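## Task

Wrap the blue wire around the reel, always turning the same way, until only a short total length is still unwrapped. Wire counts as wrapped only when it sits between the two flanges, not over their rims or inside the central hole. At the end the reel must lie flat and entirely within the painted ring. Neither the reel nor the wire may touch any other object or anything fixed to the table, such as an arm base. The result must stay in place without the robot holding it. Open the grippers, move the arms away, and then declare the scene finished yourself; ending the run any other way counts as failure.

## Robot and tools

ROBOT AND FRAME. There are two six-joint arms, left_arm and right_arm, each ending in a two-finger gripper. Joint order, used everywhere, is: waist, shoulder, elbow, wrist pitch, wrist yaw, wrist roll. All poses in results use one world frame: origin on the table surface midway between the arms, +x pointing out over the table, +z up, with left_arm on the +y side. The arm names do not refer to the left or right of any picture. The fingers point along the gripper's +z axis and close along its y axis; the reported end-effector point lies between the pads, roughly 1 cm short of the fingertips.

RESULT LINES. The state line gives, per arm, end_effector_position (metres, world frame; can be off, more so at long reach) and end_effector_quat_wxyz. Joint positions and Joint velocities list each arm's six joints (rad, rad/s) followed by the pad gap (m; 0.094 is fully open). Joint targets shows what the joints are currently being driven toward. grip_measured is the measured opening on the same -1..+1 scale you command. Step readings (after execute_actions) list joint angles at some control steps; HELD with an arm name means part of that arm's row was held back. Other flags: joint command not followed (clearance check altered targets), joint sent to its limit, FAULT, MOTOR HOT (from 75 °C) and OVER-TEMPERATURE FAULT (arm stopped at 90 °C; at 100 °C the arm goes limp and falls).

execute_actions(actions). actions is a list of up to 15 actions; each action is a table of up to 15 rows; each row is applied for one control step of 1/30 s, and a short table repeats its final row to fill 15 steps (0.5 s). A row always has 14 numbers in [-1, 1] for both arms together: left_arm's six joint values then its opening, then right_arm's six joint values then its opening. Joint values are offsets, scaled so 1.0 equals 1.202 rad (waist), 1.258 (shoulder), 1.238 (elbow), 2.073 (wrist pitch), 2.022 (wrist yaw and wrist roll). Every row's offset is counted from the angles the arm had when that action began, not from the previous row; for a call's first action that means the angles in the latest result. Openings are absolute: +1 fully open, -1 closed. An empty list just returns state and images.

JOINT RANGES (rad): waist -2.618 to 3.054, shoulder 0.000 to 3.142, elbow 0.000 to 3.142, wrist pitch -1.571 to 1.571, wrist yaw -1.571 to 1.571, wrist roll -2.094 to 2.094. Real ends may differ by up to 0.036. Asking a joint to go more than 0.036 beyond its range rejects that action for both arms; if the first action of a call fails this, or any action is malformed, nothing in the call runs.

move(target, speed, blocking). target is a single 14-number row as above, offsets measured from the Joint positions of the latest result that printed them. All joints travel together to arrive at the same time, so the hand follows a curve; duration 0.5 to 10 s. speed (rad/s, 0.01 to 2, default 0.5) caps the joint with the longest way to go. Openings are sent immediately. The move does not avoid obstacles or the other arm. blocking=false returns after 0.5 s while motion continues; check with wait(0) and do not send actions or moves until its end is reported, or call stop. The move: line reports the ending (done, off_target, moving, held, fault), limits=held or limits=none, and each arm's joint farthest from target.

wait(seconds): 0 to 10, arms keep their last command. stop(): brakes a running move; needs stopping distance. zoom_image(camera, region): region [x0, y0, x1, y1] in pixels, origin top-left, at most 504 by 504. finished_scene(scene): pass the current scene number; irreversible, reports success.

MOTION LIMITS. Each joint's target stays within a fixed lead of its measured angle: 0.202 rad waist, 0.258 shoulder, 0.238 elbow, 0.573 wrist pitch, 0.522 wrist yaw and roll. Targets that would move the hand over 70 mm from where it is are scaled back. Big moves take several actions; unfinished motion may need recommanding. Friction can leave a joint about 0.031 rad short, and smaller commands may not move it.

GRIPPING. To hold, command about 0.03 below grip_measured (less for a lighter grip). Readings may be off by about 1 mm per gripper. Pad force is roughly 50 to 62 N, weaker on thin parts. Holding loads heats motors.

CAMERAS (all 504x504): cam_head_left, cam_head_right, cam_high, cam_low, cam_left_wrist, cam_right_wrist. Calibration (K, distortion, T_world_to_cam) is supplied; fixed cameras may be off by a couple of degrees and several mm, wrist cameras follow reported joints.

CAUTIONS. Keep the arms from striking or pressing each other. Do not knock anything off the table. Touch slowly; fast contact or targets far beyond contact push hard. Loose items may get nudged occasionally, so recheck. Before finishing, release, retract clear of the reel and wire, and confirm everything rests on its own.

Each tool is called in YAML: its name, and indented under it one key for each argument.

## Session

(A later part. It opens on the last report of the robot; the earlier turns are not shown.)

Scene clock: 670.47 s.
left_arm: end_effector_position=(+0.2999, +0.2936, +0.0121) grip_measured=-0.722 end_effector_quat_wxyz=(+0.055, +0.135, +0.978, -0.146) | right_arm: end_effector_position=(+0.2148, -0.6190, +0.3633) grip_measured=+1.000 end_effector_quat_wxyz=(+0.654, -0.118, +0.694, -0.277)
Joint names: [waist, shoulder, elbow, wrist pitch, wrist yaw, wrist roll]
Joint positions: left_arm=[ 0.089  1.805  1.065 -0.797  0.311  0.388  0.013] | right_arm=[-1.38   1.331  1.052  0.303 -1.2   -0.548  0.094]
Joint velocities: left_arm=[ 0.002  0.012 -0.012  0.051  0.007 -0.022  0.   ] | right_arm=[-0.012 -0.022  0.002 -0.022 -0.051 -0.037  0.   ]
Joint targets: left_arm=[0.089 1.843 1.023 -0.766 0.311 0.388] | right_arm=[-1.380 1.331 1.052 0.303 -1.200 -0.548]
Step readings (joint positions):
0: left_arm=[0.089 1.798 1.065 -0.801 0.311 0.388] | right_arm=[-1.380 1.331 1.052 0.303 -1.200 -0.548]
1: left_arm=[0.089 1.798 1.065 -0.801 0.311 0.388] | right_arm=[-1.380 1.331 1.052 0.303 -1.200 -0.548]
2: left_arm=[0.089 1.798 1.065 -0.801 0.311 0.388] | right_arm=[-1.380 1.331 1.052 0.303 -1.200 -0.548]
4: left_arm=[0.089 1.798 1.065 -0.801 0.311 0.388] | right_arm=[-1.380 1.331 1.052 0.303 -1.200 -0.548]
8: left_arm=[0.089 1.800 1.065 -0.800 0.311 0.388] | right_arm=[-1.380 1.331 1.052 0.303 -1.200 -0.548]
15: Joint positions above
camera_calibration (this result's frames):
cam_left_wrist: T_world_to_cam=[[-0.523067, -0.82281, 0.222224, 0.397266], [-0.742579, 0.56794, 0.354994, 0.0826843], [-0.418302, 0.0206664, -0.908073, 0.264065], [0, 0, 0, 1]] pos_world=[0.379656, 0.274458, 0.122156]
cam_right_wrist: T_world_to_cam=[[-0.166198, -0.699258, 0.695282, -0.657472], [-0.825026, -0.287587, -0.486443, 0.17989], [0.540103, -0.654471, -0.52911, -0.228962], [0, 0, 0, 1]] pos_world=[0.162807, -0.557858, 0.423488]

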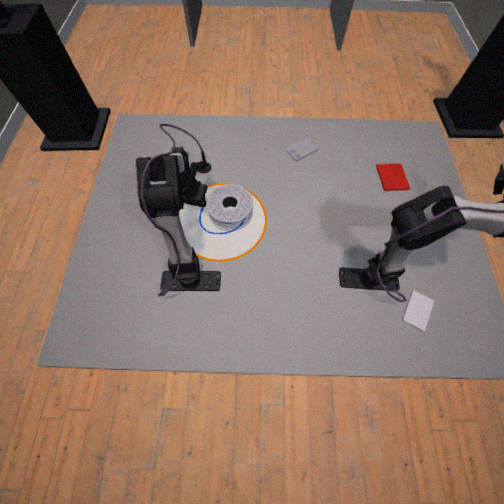

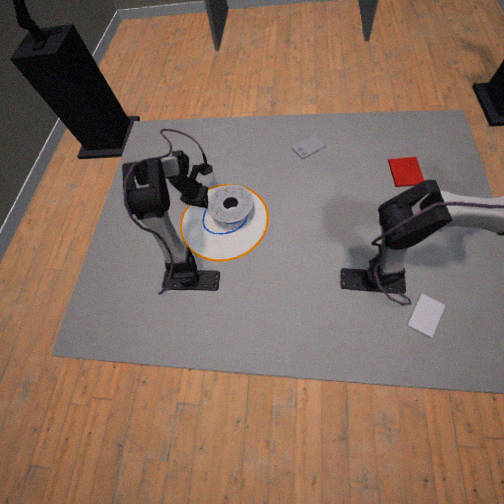

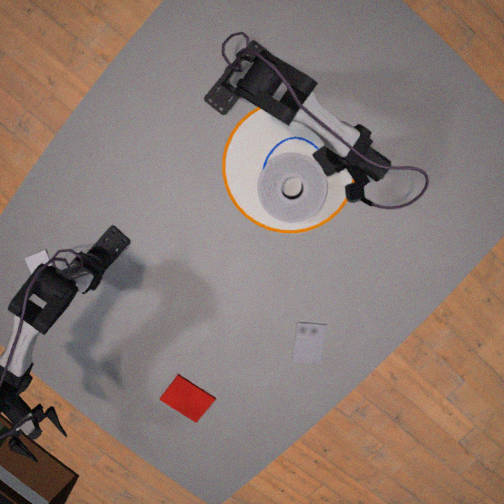

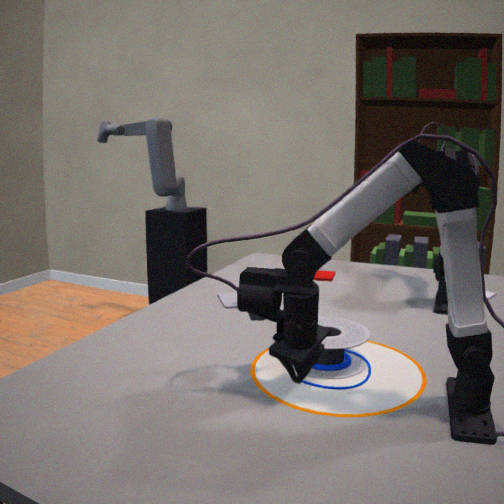

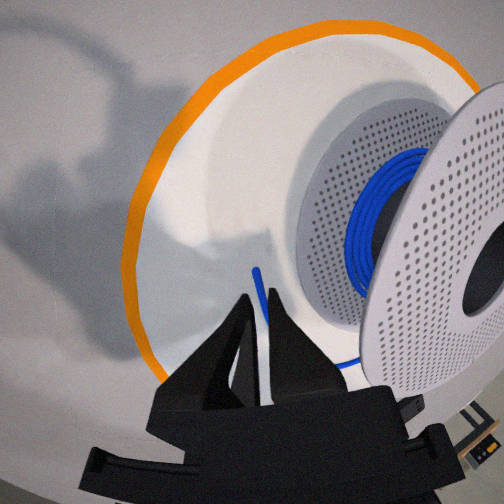

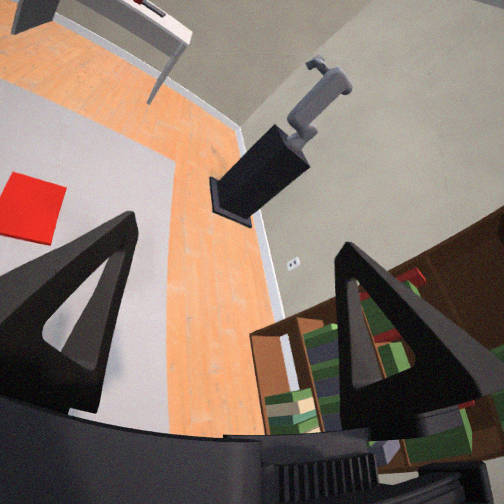

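execute_actions:
  actions:
    - [[-0.01,0.030,-0.034,0.012,0,0,-0.72,0,0,0,0,0,0,1],[-0.016,0.030,-0.034,0.012,0,0,-0.73,0,0,0,0,0,0,1],[-0.02,0.030,-0.034,0.012,0,0,-0.74,0,0,0,0,0,0,1],[-0.02,0.031,-0.034,0.012,0,0,-0.76,0,0,0,0,0,0,1],[-0.02,0.031,-0.035,0.012,0,0,-0.78,0,0,0,0,0,0,1],[-0.02,0.032,-0.035,0.012,0,0,-0.80,0,0,0,0,0,0,1],[-0.02,0.032,-0.036,0.012,0,0,-0.82,0,0,0,0,0,0,1],[-0.02,0.033,-0.036,0.012,0,0,-0.84,0,0,0,0,0,0,1],[-0.02,0.033,-0.037,0.012,0,0,-0.86,0,0,0,0,0,0,1],[-0.02,0.034,-0.037,0.012,0,0,-0.88,0,0,0,0,0,0,1],[-0.02,0.034,-0.038,0.012,0,0,-0.90,0,0,0,0,0,0,1],[-0.02,0.034,-0.038,0.012,0,0,-0.92,0,0,0,0,0,0,1],[-0.02,0.034,-0.038,0.012,0,0,-0.94,0,0,0,0,0,0,1],[-0.02,0.034,-0.038,0.012,0,0,-0.96,0,0,0,0,0,0,1],[-0.02,0.034,-0.038,0.012,0,0,-0.97,0,0,0,0,0,0,1]]

wait:
  seconds: 0.2

Scene clock: 686.43 s.
left_arm: end_effector_position=(+0.3005, +0.2920, +0.0109) grip_measured=-0.955 end_effector_quat_wxyz=(+0.057, +0.140, +0.978, -0.143) | right_arm: end_effector_position=(+0.2148, -0.6190, +0.3633) grip_measured=+1.000 end_effector_quat_wxyz=(+0.654, -0.118, +0.694, -0.277)
Joint names: [waist, shoulder, elbow, wrist pitch, wrist yaw, wrist roll]
Joint positions: left_arm=[ 0.081  1.805  1.061 -0.787  0.307  0.388  0.002] | right_arm=[-1.38   1.331  1.052  0.303 -1.2   -0.548  0.094]
Joint velocities: left_arm=[ 0.002 -0.002 -0.002 -0.051 -0.037 -0.022 -0.009] | right_arm=[-0.002  0.002 -0.012  0.037 -0.066 -0.066  0.   ]
Joint targets: left_arm=[0.065 1.847 1.018 -0.772 0.311 0.388] | right_arm=[-1.380 1.331 1.052 0.303 -1.200 -0.548]
Step readings (joint positions):
0: left_arm=[0.089 1.805 1.065 -0.797 0.311 0.388] | right_arm=[-1.380 1.331 1.052 0.303 -1.200 -0.548]
1: left_arm=[0.089 1.805 1.065 -0.797 0.311 0.388] | right_arm=[-1.380 1.331 1.052 0.303 -1.200 -0.548]
2: left_arm=[0.088 1.805 1.065 -0.797 0.311 0.388] | right_arm=[-1.380 1.331 1.052 0.303 -1.200 -0.548]
4: left_arm=[0.087 1.805 1.065 -0.797 0.308 0.388] | right_arm=[-1.380 1.331 1.052 0.303 -1.200 -0.548]
8: left_arm=[0.083 1.805 1.063 -0.790 0.306 0.388] | right_arm=[-1.380 1.331 1.052 0.303 -1.200 -0.548]
15: Joint positions above
camera_calibration (this result's frames):
cam_left_wrist: T_world_to_cam=[[-0.530637, -0.819816, 0.215234, 0.397932], [-0.739939, 0.571909, 0.354133, 0.0825652], [-0.413418, 0.0286553, -0.91009, 0.259478], [0, 0, 0, 1]] pos_world=[0.379524, 0.271576, 0.121261]
cam_right_wrist: T_world_to_cam=[[-0.166198, -0.699258, 0.695282, -0.657472], [-0.825026, -0.287587, -0.486443, 0.17989], [0.540103, -0.654471, -0.52911, -0.228962], [0, 0, 0, 1]] pos_world=[0.162807, -0.557858, 0.423488]

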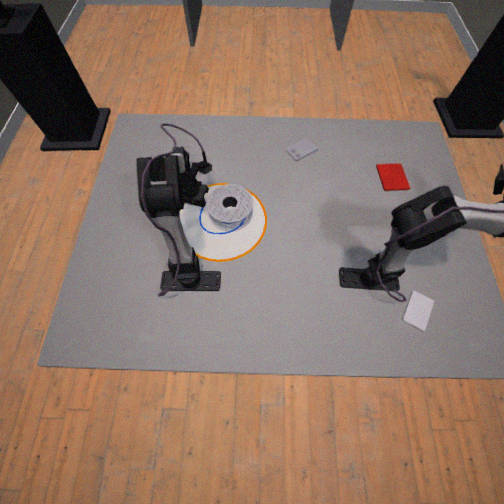

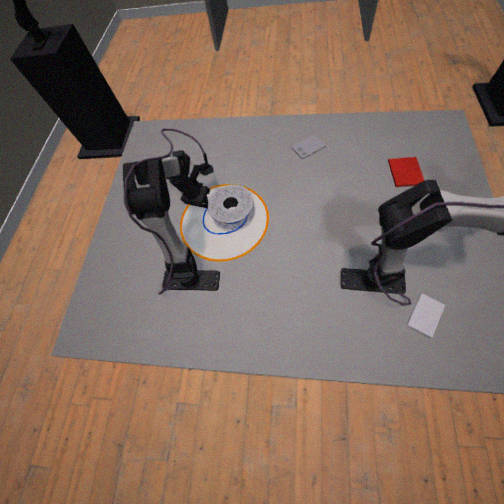

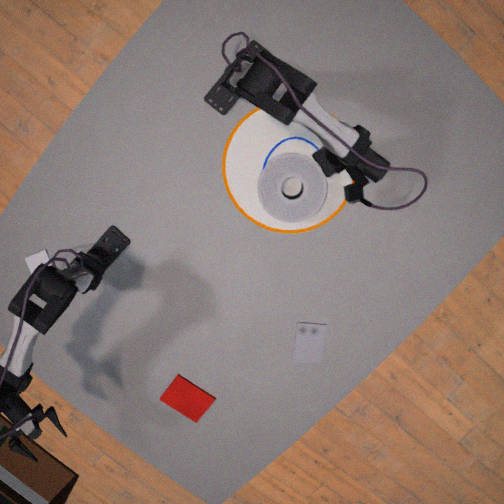

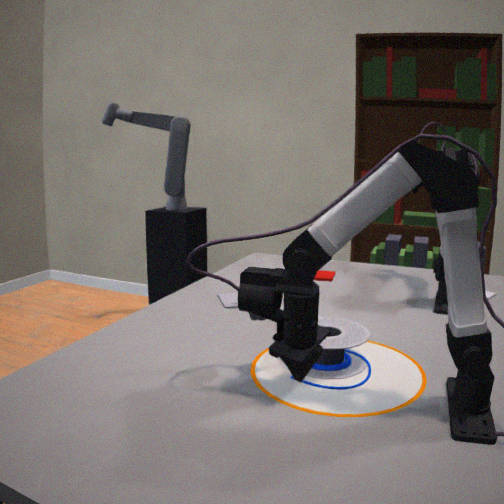

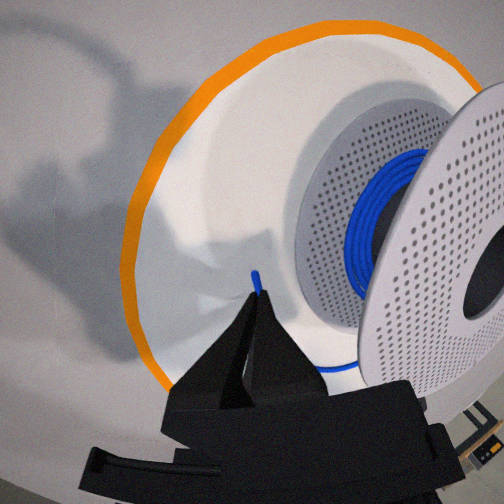

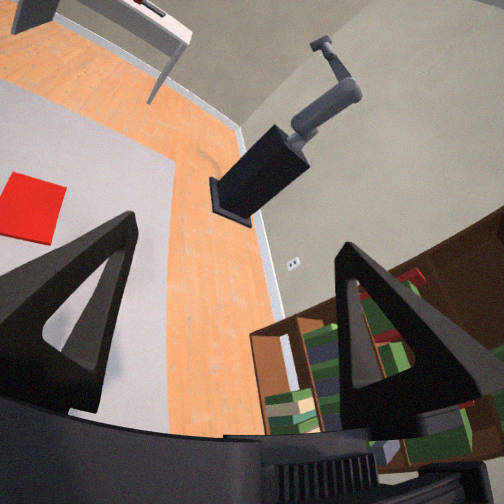

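Scene clock: 686.63 s.
left_arm: end_effector_position=(+0.3005, +0.2920, +0.0109) grip_measured=-0.959 end_effector_quat_wxyz=(+0.057, +0.140, +0.978, -0.143) | right_arm: end_effector_position=(+0.2148, -0.6190, +0.3633) grip_measured=+1.000 end_effector_quat_wxyz=(+0.654, -0.118, +0.694, -0.277)
Joint names: [waist, shoulder, elbow, wrist pitch, wrist yaw, wrist roll]
Joint positions: left_arm=[ 0.081  1.805  1.061 -0.787  0.307  0.388  0.002] | right_arm=[-1.38   1.331  1.052  0.303 -1.2   -0.548  0.094]
Joint velocities: left_arm=[ 0.027  0.007  0.002 -0.022  0.037  0.007 -0.   ] | right_arm=[-0.002  0.002  0.012  0.007  0.007 -0.037  0.   ]
Joint targets: left_arm=[0.065 1.847 1.018 -0.772 0.311 0.388] | right_arm=[-1.380 1.331 1.052 0.303 -1.200 -0.548]
wait: 0.20 s; at rest by 0.17 s
camera_calibration (this result's frames):
cam_left_wrist: T_world_to_cam=[[-0.530637, -0.819816, 0.215234, 0.397932], [-0.739939, 0.571909, 0.354133, 0.0825652], [-0.413418, 0.0286553, -0.91009, 0.259478], [0, 0, 0, 1]] pos_world=[0.379524, 0.271576, 0.121261]
cam_right_wrist: T_world_to_cam=[[-0.166198, -0.699258, 0.695282, -0.657472], [-0.825026, -0.287587, -0.486443, 0.17989], [0.540103, -0.654471, -0.52911, -0.228962], [0, 0, 0, 1]] pos_world=[0.162807, -0.557858, 0.423488]

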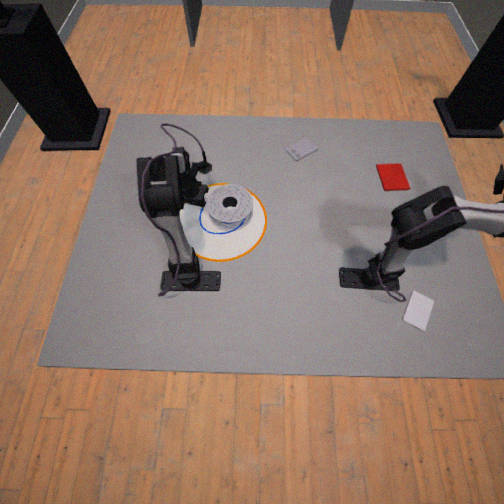

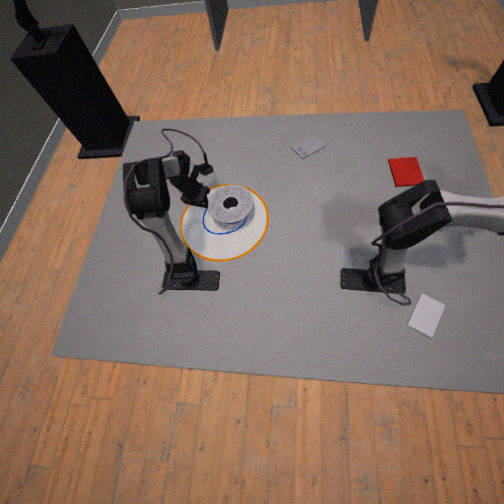

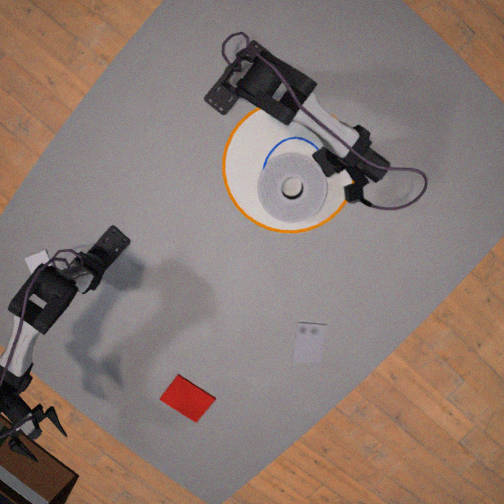

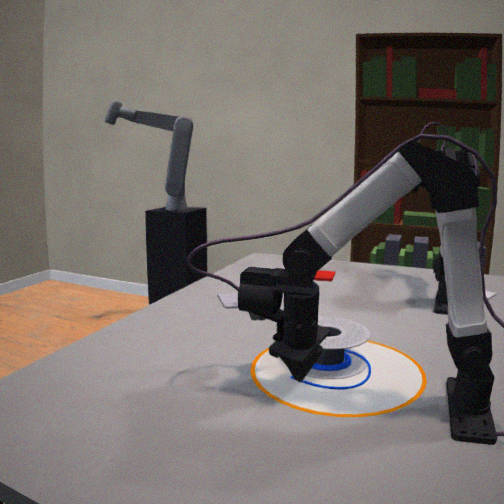

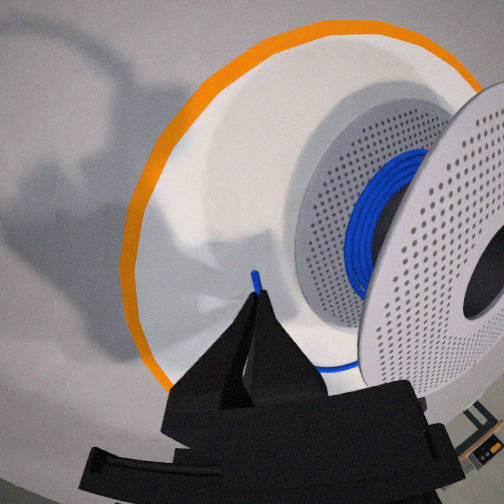

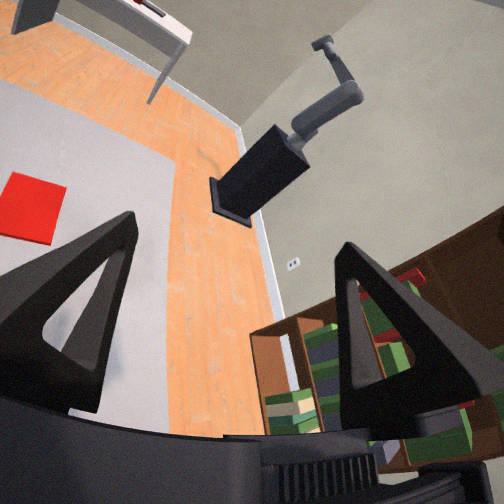

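execute_actions:
  actions:
    - [[0,0.03,-0.03,0.005,0,0,-0.98,0,0,0,0,0,0,1],[0,0.02,-0.02,0.0,0,0,-0.985,0,0,0,0,0,0,1],[0,0.01,-0.01,-0.005,0,0,-0.985,0,0,0,0,0,0,1],[0,0,0,-0.01,0,0,-0.985,0,0,0,0,0,0,1],[0,-0.008,0.01,-0.015,0,0,-0.985,0,0,0,0,0,0,1],[0,-0.014,0.018,-0.02,0,0,-0.985,0,0,0,0,0,0,1],[0,-0.018,0.024,-0.025,0,0,-0.985,0,0,0,0,0,0,1],[0,-0.022,0.03,-0.03,0,0,-0.985,0,0,0,0,0,0,1],[0,-0.026,0.035,-0.035,0,0,-0.985,0,0,0,0,0,0,1],[0,-0.03,0.04,-0.04,0,0,-0.985,0,0,0,0,0,0,1],[0,-0.033,0.045,-0.044,0,0,-0.985,0,0,0,0,0,0,1],[0,-0.036,0.049,-0.048,0,0,-0.985,0,0,0,0,0,0,1],[0,-0.038,0.052,-0.05,0,0,-0.985,0,0,0,0,0,0,1],[0,-0.04,0.055,-0.052,0,0,-0.985,0,0,0,0,0,0,1],[0,-0.04,0.055,-0.052,0,0,-0.985,0,0,0,0,0,0,1]]

zoom_image:
  camera: "cam_low"
  region: [250, 310, 390, 410]

Scene clock: 693.63 s.
left_arm: end_effector_position=(+0.3047, +0.2924, +0.0306) grip_measured=-0.972 end_effector_quat_wxyz=(+0.064, +0.141, +0.978, -0.141) | right_arm: end_effector_position=(+0.2148, -0.6190, +0.3633) grip_measured=+1.000 end_effector_quat_wxyz=(+0.654, -0.118, +0.694, -0.277)
Joint names: [waist, shoulder, elbow, wrist pitch, wrist yaw, wrist roll]
Joint positions: left_arm=[ 0.081  1.772  1.107 -0.85   0.307  0.388  0.001] | right_arm=[-1.38   1.331  1.052  0.303 -1.2   -0.548  0.094]
Joint velocities: left_arm=[-0.002 -0.11   0.11  -0.11  -0.022 -0.007  0.002] | right_arm=[ 0.007 -0.007  0.007  0.066  0.022 -0.022  0.   ]
Joint targets: left_arm=[0.081 1.754 1.129 -0.895 0.307 0.388] | right_arm=[-1.380 1.331 1.052 0.303 -1.200 -0.548]
Step readings (joint positions):
0: left_arm=[0.081 1.805 1.061 -0.787 0.307 0.388] | right_arm=[-1.380 1.331 1.052 0.303 -1.200 -0.548]
1: left_arm=[0.081 1.805 1.061 -0.787 0.307 0.388] | right_arm=[-1.380 1.331 1.052 0.303 -1.200 -0.548]
2: left_arm=[0.081 1.805 1.061 -0.787 0.307 0.388] | right_arm=[-1.380 1.331 1.052 0.303 -1.200 -0.548]
4: left_arm=[0.081 1.805 1.061 -0.787 0.307 0.388] | right_arm=[-1.380 1.331 1.052 0.303 -1.200 -0.548]
8: left_arm=[0.081 1.800 1.069 -0.800 0.307 0.388] | right_arm=[-1.380 1.331 1.052 0.303 -1.200 -0.548]
15: Joint positions above
camera_calibration (this result's frames):
cam_left_wrist: T_world_to_cam=[[-0.533907, -0.820181, 0.205541, 0.397699], [-0.745362, 0.571305, 0.343578, 0.0805712], [-0.399223, 0.0302364, -0.916355, 0.274576], [0, 0, 0, 1]] pos_world=[0.382006, 0.271852, 0.142184]
cam_right_wrist: T_world_to_cam=[[-0.166198, -0.699258, 0.695282, -0.657472], [-0.825026, -0.287587, -0.486443, 0.17989], [0.540103, -0.654471, -0.52911, -0.228962], [0, 0, 0, 1]] pos_world=[0.162807, -0.557858, 0.423488]

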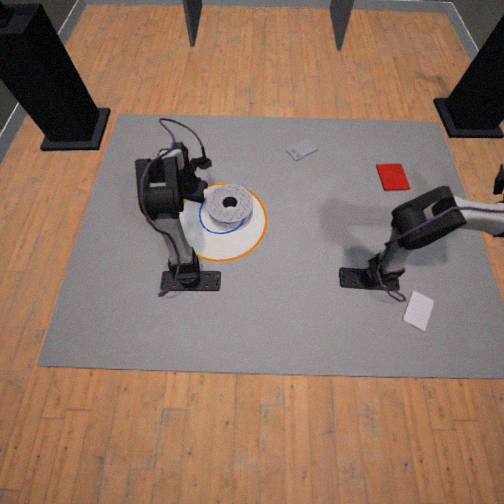

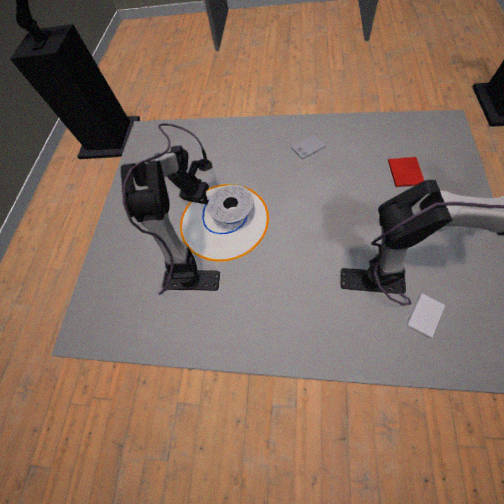

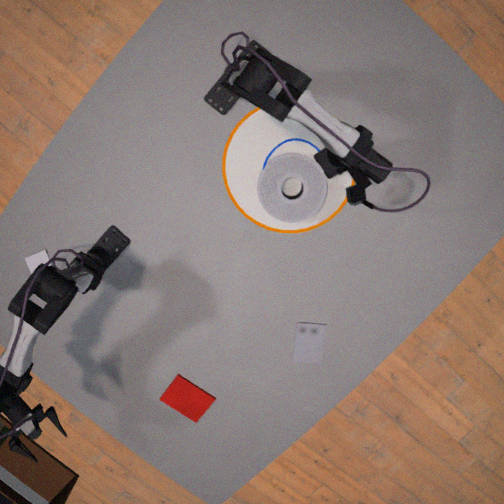

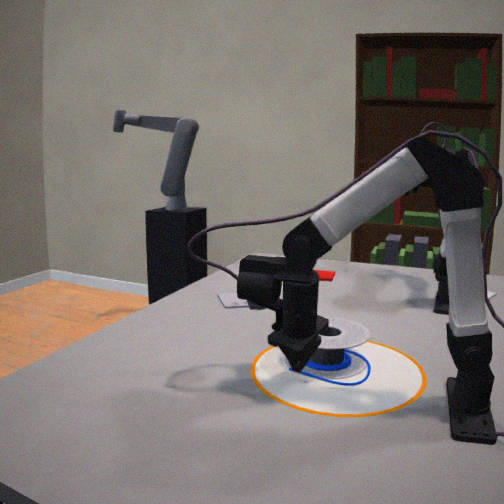

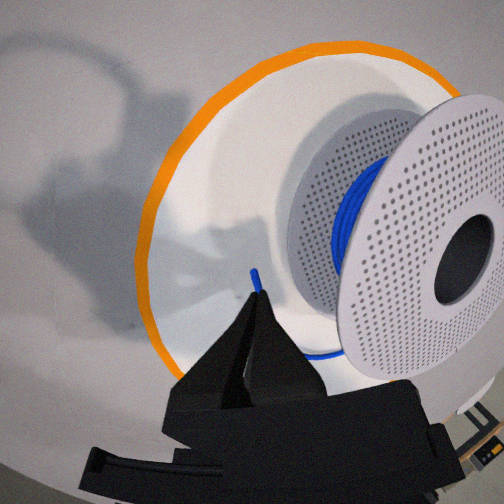

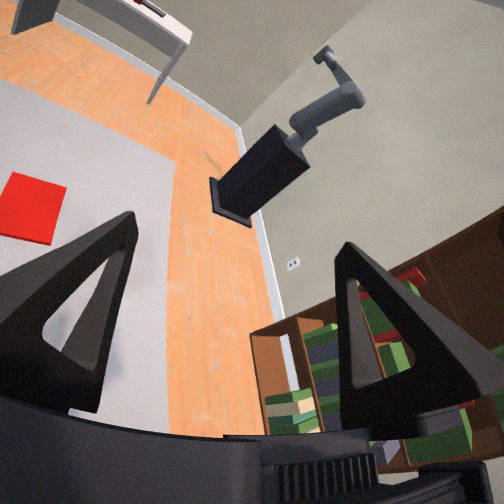

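Region (250, 310, 390, 410) of cam_low's 504x504 image, scaled by 3.600, with more detail than that image has; it fills the top 360 rows of this view, and the rest is white.

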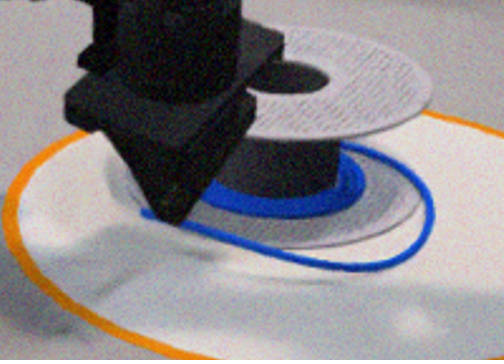

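move:
  target: [-0.234,0.378,0.608,-0.244,-0.097,0.10,-0.985,0,0,0,0,0,0,1]
  speed: 0.6

zoom_image:
  camera: "cam_low"
  region: [240, 300, 400, 410]

Scene clock: 726.07 s.
left_arm: end_effector_position=(+0.3700, +0.2226, +0.0442) grip_measured=-0.972 end_effector_quat_wxyz=(-0.061, +0.361, +0.928, -0.075) | right_arm: end_effector_position=(+0.2148, -0.6190, +0.3633) grip_measured=+1.000 end_effector_quat_wxyz=(+0.654, -0.118, +0.694, -0.277)
Joint names: [waist, shoulder, elbow, wrist pitch, wrist yaw, wrist roll]
Joint positions: left_arm=[-0.198  2.226  1.84  -1.334  0.122  0.583  0.001] | right_arm=[-1.38   1.331  1.052  0.303 -1.2   -0.548  0.094]
Joint velocities: left_arm=[ 0.002 -0.012 -0.007 -0.007  0.037  0.007  0.001] | right_arm=[ 0.007 -0.012 -0.017 -0.007  0.051  0.007  0.   ]
Joint targets: left_arm=[-0.200 2.248 1.860 -1.356 0.111 0.590] | right_arm=[-1.380 1.331 1.052 0.303 -1.200 -0.548]
move: off_target (left_arm); limits=none; left_arm: farthest joint: the wrist pitch, 0.022 radians from its target (0.484 radians at the start); right_arm: farthest joint: the waist, 0.000 radians from its target (0.000 radians at the start)
camera_calibration (this result's frames):
cam_left_wrist: T_world_to_cam=[[-0.830001, -0.523847, 0.191529, 0.416753], [-0.348231, 0.754929, 0.555714, -0.0327167], [-0.435699, 0.394546, -0.809011, 0.24282], [0, 0, 0, 1]] pos_world=[0.440309, 0.14721, 0.134805]
cam_right_wrist: T_world_to_cam=[[-0.166198, -0.699258, 0.695282, -0.657472], [-0.825026, -0.287587, -0.486443, 0.17989], [0.540103, -0.654471, -0.52911, -0.228962], [0, 0, 0, 1]] pos_world=[0.162807, -0.557858, 0.423488]

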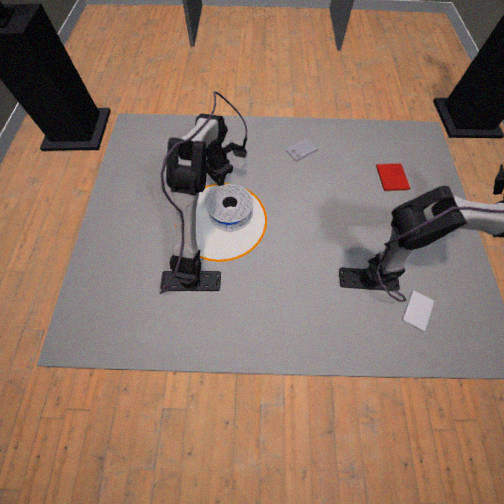

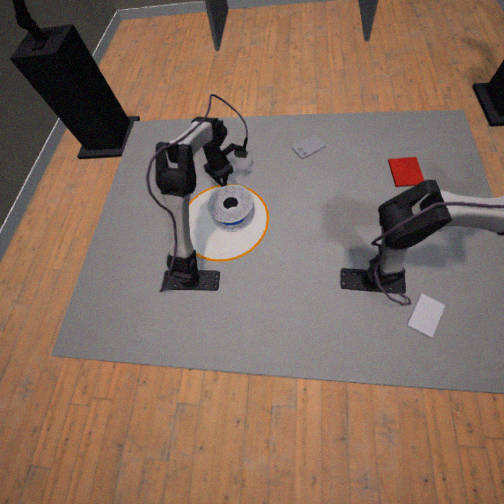

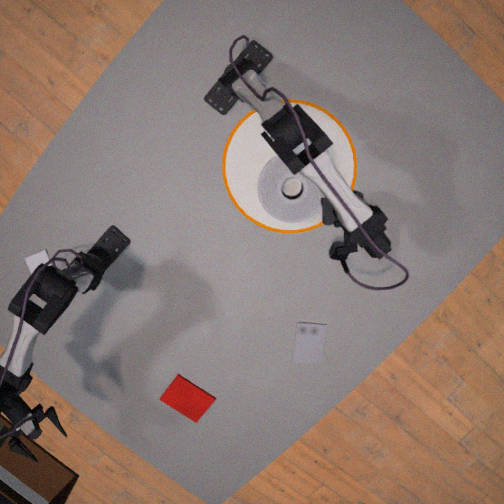

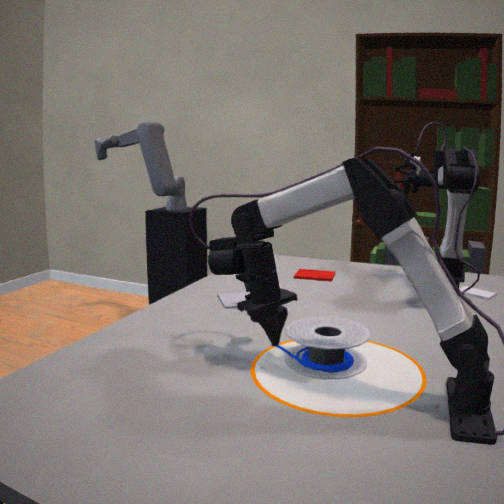

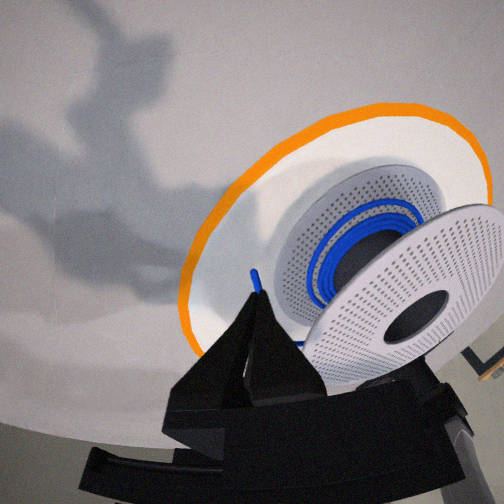

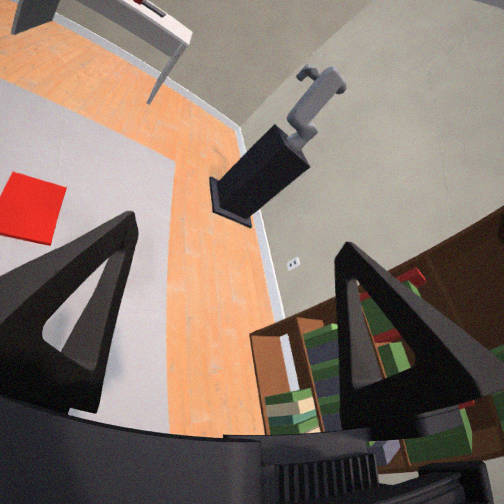

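Region (240, 300, 400, 410) of cam_low's 504x504 image, scaled by 3.150, with more detail than that image has; it fills the top 346 rows of this view, and the rest is white.

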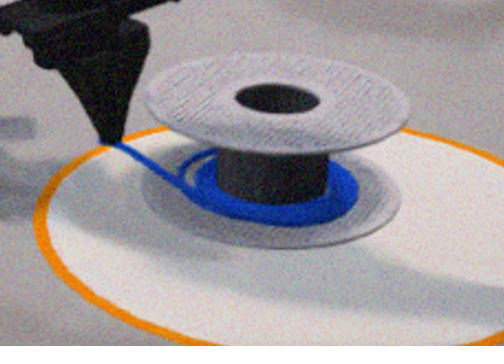

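move:
  target: [-0.079,0.148,0.192,-0.103,0,0.282,-0.985,0,0,0,0,0,0,1]
  speed: 0.8

zoom_image:
  camera: "cam_low"
  region: [240, 300, 400, 410]

Scene clock: 748.07 s.
left_arm: end_effector_position=(+0.3606, +0.1885, +0.0361) grip_measured=-0.972 end_effector_quat_wxyz=(-0.105, +0.631, +0.760, -0.116) | right_arm: end_effector_position=(+0.2148, -0.6190, +0.3633) grip_measured=+1.000 end_effector_quat_wxyz=(+0.654, -0.118, +0.694, -0.277)
Joint names: [waist, shoulder, elbow, wrist pitch, wrist yaw, wrist roll]
Joint positions: left_arm=[-0.288  2.39   2.057 -1.529  0.121  1.146  0.001] | right_arm=[-1.38   1.331  1.052  0.303 -1.2   -0.548  0.094]
Joint velocities: left_arm=[ 0.002 -0.002 -0.017 -0.007 -0.037 -0.007 -0.   ] | right_arm=[ 0.007 -0.002  0.017  0.022  0.022 -0.037  0.   ]
Joint targets: left_arm=[-0.293 2.412 2.078 -1.548 0.122 1.153] | right_arm=[-1.380 1.331 1.052 0.303 -1.200 -0.548]
move: off_target (left_arm); limits=none; left_arm: farthest joint: the shoulder, 0.022 radians from its target (0.186 radians at the start); right_arm: farthest joint: the waist, 0.000 radians from its target (0.000 radians at the start)
camera_calibration (this result's frames):
cam_left_wrist: T_world_to_cam=[[-0.949164, 0.0886168, 0.30205, 0.316122], [0.230259, 0.849736, 0.474268, -0.229254], [-0.214635, 0.519708, -0.826944, 0.143024], [0, 0, 0, 1]] pos_world=[0.383537, 0.0924615, 0.131516]
cam_right_wrist: T_world_to_cam=[[-0.166198, -0.699258, 0.695282, -0.657472], [-0.825026, -0.287587, -0.486443, 0.17989], [0.540103, -0.654471, -0.52911, -0.228962], [0, 0, 0, 1]] pos_world=[0.162807, -0.557858, 0.423488]

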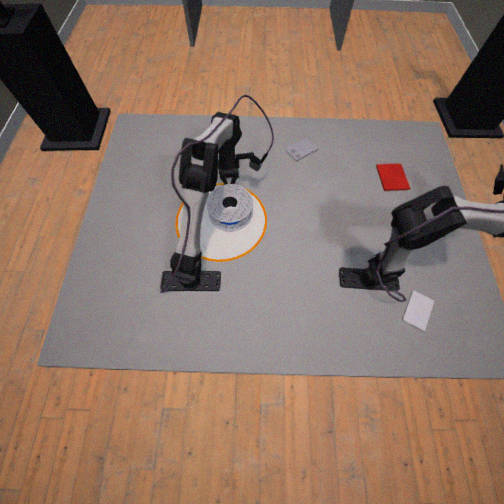

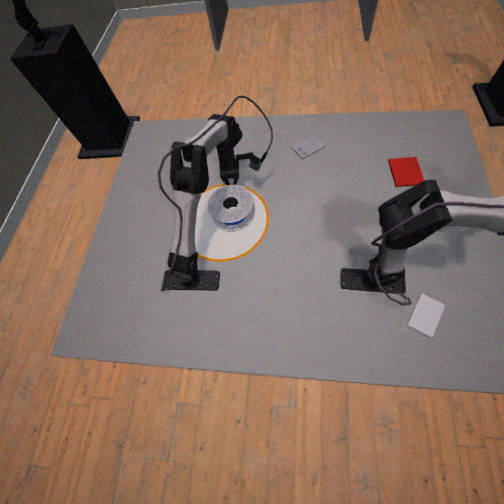

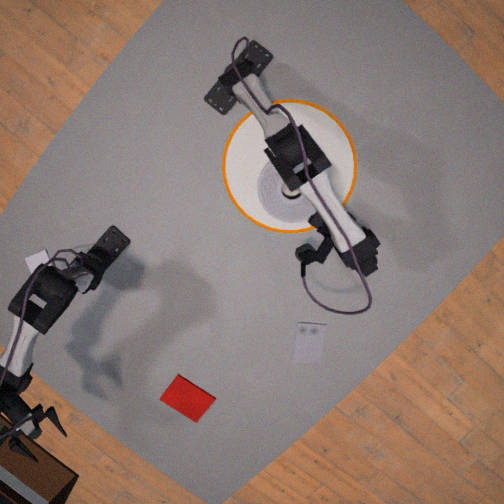

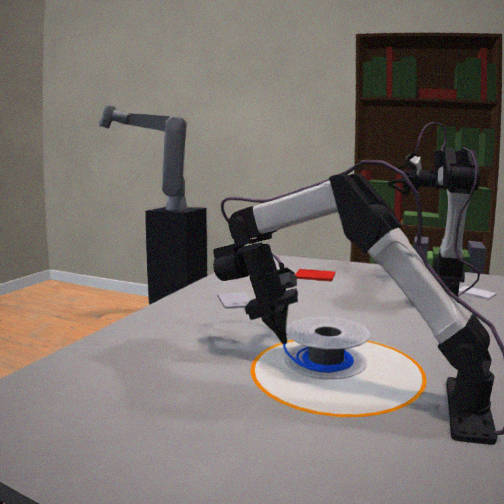

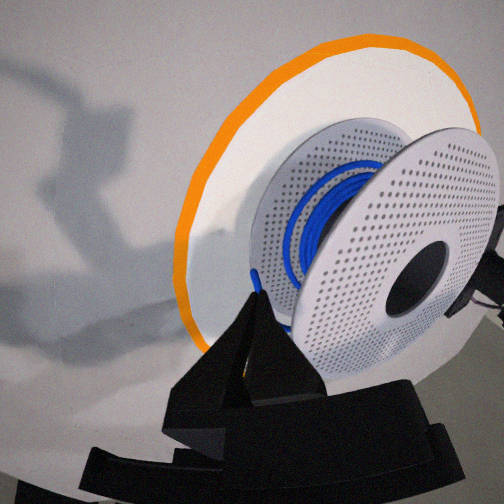

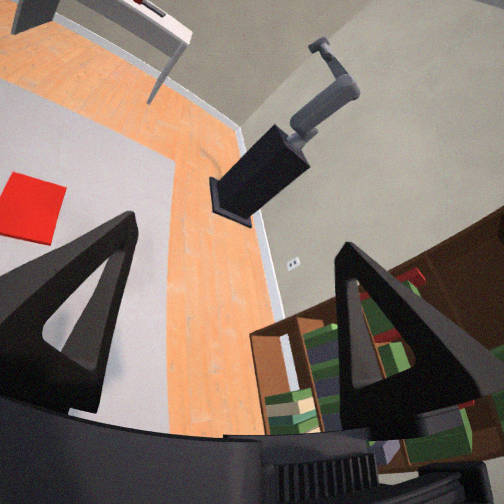

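Region (240, 300, 400, 410) of cam_low's 504x504 image, scaled by 3.150, with more detail than that image has; it fills the top 346 rows of this view, and the rest is white.

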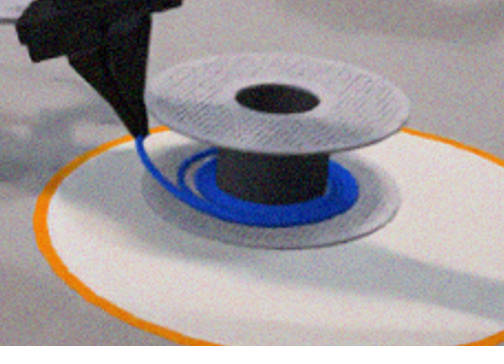

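execute_actions:
  actions:
    - [[-0.004,0.018,0.0,-0.009,0,0.015,-0.985,0,0,0,0,0,0,1],[-0.007,0.018,-0.008,-0.009,0,0.03,-0.985,0,0,0,0,0,0,1],[-0.009,0.019,-0.014,-0.009,0,0.045,-0.985,0,0,0,0,0,0,1],[-0.011,0.019,-0.018,-0.009,0,0.06,-0.985,0,0,0,0,0,0,1],[-0.013,0.020,-0.021,-0.009,0,0.078,-0.985,0,0,0,0,0,0,1],[-0.015,0.020,-0.023,-0.009,0,0.095,-0.985,0,0,0,0,0,0,1],[-0.017,0.021,-0.025,-0.009,0,0.112,-0.985,0,0,0,0,0,0,1],[-0.019,0.022,-0.027,-0.009,0,0.128,-0.985,0,0,0,0,0,0,1],[-0.021,0.022,-0.029,-0.009,0,0.143,-0.985,0,0,0,0,0,0,1],[-0.023,0.023,-0.031,-0.009,0,0.156,-0.985,0,0,0,0,0,0,1],[-0.024,0.023,-0.033,-0.009,0,0.166,-0.985,0,0,0,0,0,0,1],[-0.025,0.024,-0.035,-0.009,0,0.173,-0.985,0,0,0,0,0,0,1],[-0.026,0.024,-0.036,-0.009,0,0.178,-0.985,0,0,0,0,0,0,1],[-0.026,0.024,-0.036,-0.009,0,0.18,-0.985,0,0,0,0,0,0,1],[-0.026,0.024,-0.036,-0.009,0,0.18,-0.985,0,0,0,0,0,0,1]]

wait:
  seconds: 0.3

zoom_image:
  camera: "cam_low"
  region: [240, 300, 400, 410]

Scene clock: 771.80 s.
left_arm: end_effector_position=(+0.3526, +0.1814, +0.0327) grip_measured=-0.972 end_effector_quat_wxyz=(-0.097, +0.743, +0.649, -0.135) | right_arm: end_effector_position=(+0.2148, -0.6190, +0.3633) grip_measured=+1.000 end_effector_quat_wxyz=(+0.654, -0.118, +0.694, -0.277)
Joint names: [waist, shoulder, elbow, wrist pitch, wrist yaw, wrist roll]
Joint positions: left_arm=[-0.311  2.39   2.038 -1.531  0.121  1.444  0.001] | right_arm=[-1.38   1.331  1.052  0.303 -1.2   -0.548  0.094]
Joint velocities: left_arm=[-0.037  0.007 -0.022 -0.022  0.051  0.462  0.   ] | right_arm=[ 0.012 -0.007 -0.022 -0.037 -0.007  0.022  0.   ]
Joint targets: left_arm=[-0.319 2.420 2.013 -1.548 0.121 1.510] | right_arm=[-1.380 1.331 1.052 0.303 -1.200 -0.548]
Step readings (joint positions):
0: left_arm=[-0.288 2.390 2.057 -1.529 0.121 1.146] | right_arm=[-1.380 1.331 1.052 0.303 -1.200 -0.548]
1: left_arm=[-0.288 2.390 2.057 -1.529 0.121 1.150] | right_arm=[-1.380 1.331 1.052 0.303 -1.200 -0.548]
2: left_arm=[-0.288 2.390 2.057 -1.529 0.121 1.159] | right_arm=[-1.380 1.331 1.052 0.303 -1.200 -0.548]
4: left_arm=[-0.288 2.390 2.057 -1.529 0.121 1.188] | right_arm=[-1.380 1.331 1.052 0.303 -1.200 -0.548]
8: left_arm=[-0.295 2.390 2.057 -1.530 0.121 1.284] | right_arm=[-1.380 1.331 1.052 0.303 -1.200 -0.548]
15: Joint positions above
camera_calibration (this result's frames):
cam_left_wrist: T_world_to_cam=[[-0.872183, 0.395416, 0.287999, 0.227884], [0.484595, 0.778812, 0.39827, -0.294124], [-0.0668149, 0.486928, -0.870883, 0.09746], [0, 0, 0, 1]] pos_world=[0.347799, 0.0915023, 0.136387]
cam_right_wrist: T_world_to_cam=[[-0.166198, -0.699258, 0.695282, -0.657472], [-0.825026, -0.287587, -0.486443, 0.17989], [0.540103, -0.654471, -0.52911, -0.228962], [0, 0, 0, 1]] pos_world=[0.162807, -0.557858, 0.423488]

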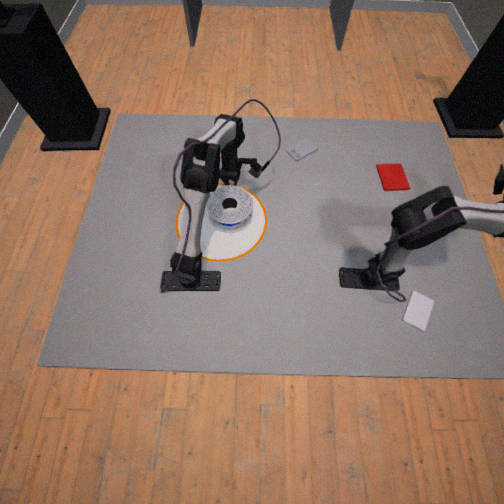

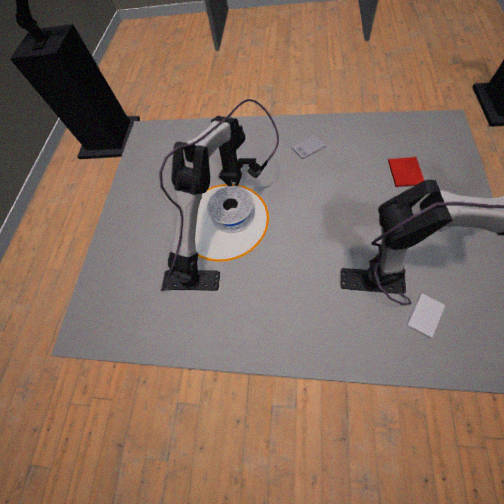

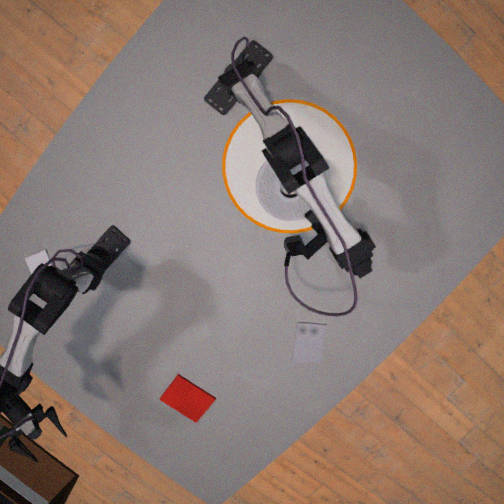

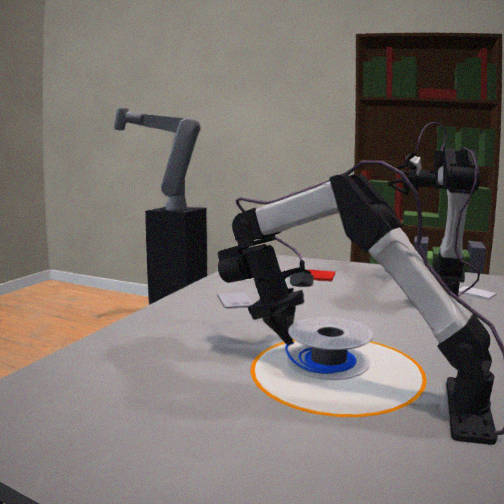

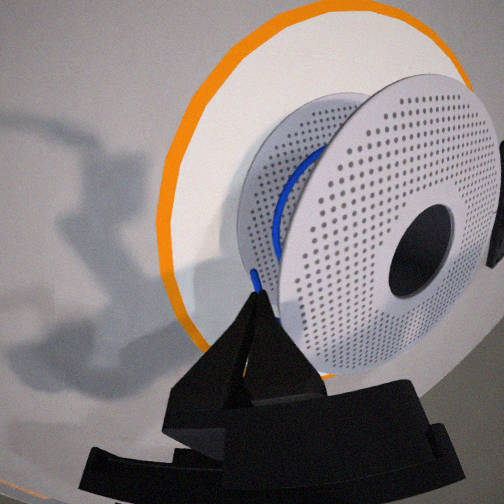

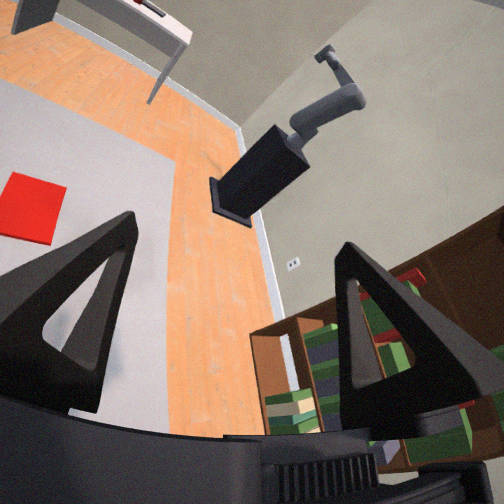

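Scene clock: 772.10 s.
left_arm: end_effector_position=(+0.3524, +0.1811, +0.0327) grip_measured=-0.972 end_effector_quat_wxyz=(-0.093, +0.759, +0.630, -0.138) | right_arm: end_effector_position=(+0.2148, -0.6190, +0.3633) grip_measured=+1.000 end_effector_quat_wxyz=(+0.654, -0.118, +0.694, -0.277)
Joint names: [waist, shoulder, elbow, wrist pitch, wrist yaw, wrist roll]
Joint positions: left_arm=[-0.312  2.39   2.038 -1.531  0.121  1.494  0.001] | right_arm=[-1.38   1.331  1.052  0.303 -1.2   -0.548  0.094]
Joint velocities: left_arm=[ 0.002 -0.002 -0.007 -0.007  0.066  0.066 -0.001] | right_arm=[-0.002 -0.007  0.002 -0.037 -0.022 -0.095  0.   ]
Joint targets: left_arm=[-0.319 2.420 2.013 -1.548 0.121 1.510] | right_arm=[-1.380 1.331 1.052 0.303 -1.200 -0.548]
wait: 0.30 s; no rest
camera_calibration (this result's frames):
cam_left_wrist: T_world_to_cam=[[-0.852453, 0.441397, 0.280165, 0.212809], [0.52106, 0.761045, 0.386403, -0.303052], [-0.0426612, 0.475373, -0.87875, 0.0913493], [0, 0, 0, 1]] pos_world=[0.343215, 0.093278, 0.137752]
cam_right_wrist: T_world_to_cam=[[-0.166198, -0.699258, 0.695282, -0.657472], [-0.825026, -0.287587, -0.486443, 0.17989], [0.540103, -0.654471, -0.52911, -0.228962], [0, 0, 0, 1]] pos_world=[0.162807, -0.557858, 0.423488]

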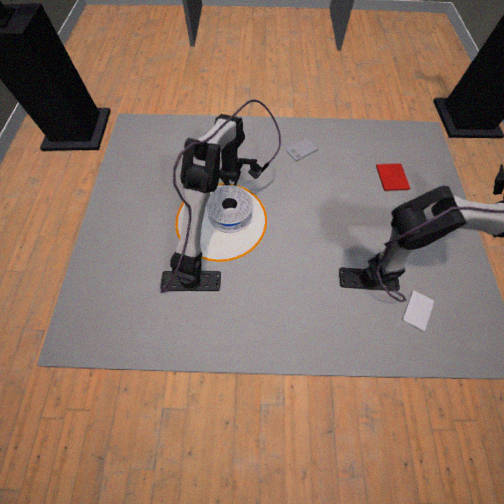

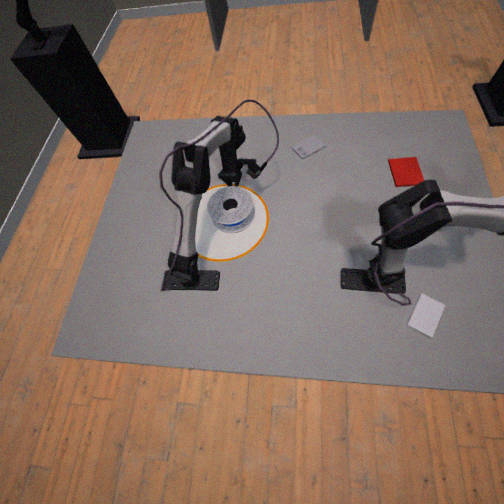

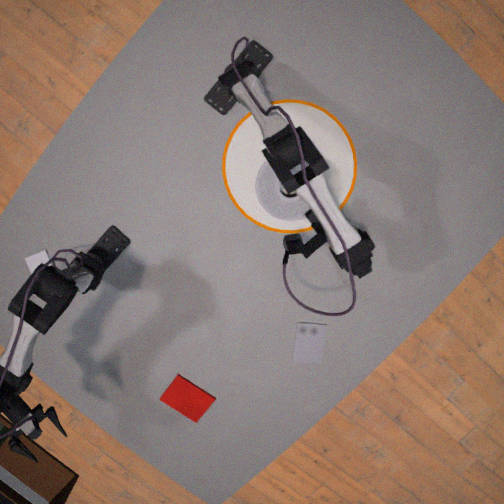

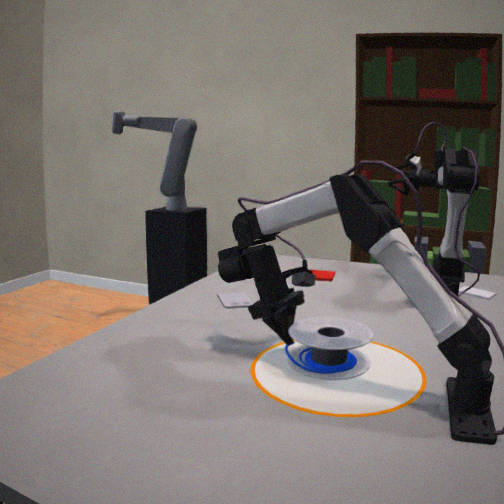

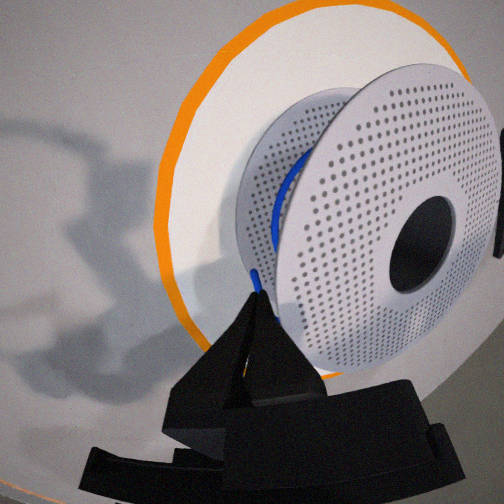

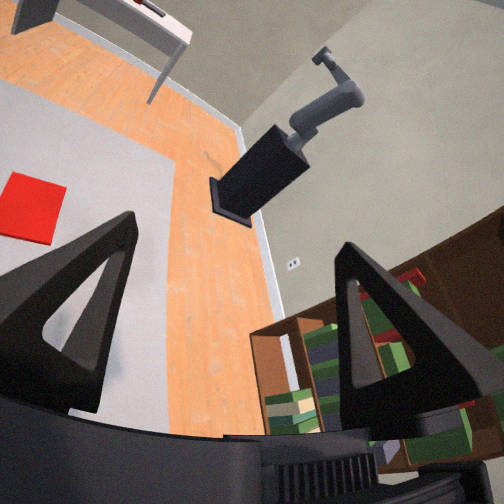

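Region (240, 300, 400, 410) of cam_low's 504x504 image, scaled by 3.150, with more detail than that image has; it fills the top 346 rows of this view, and the rest is white.

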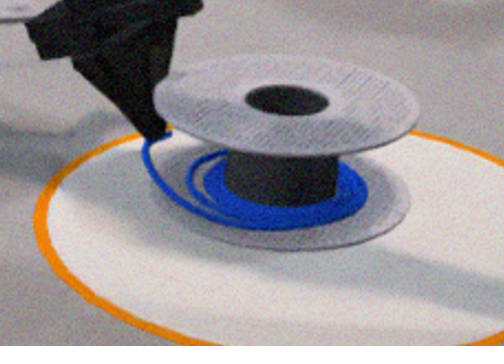

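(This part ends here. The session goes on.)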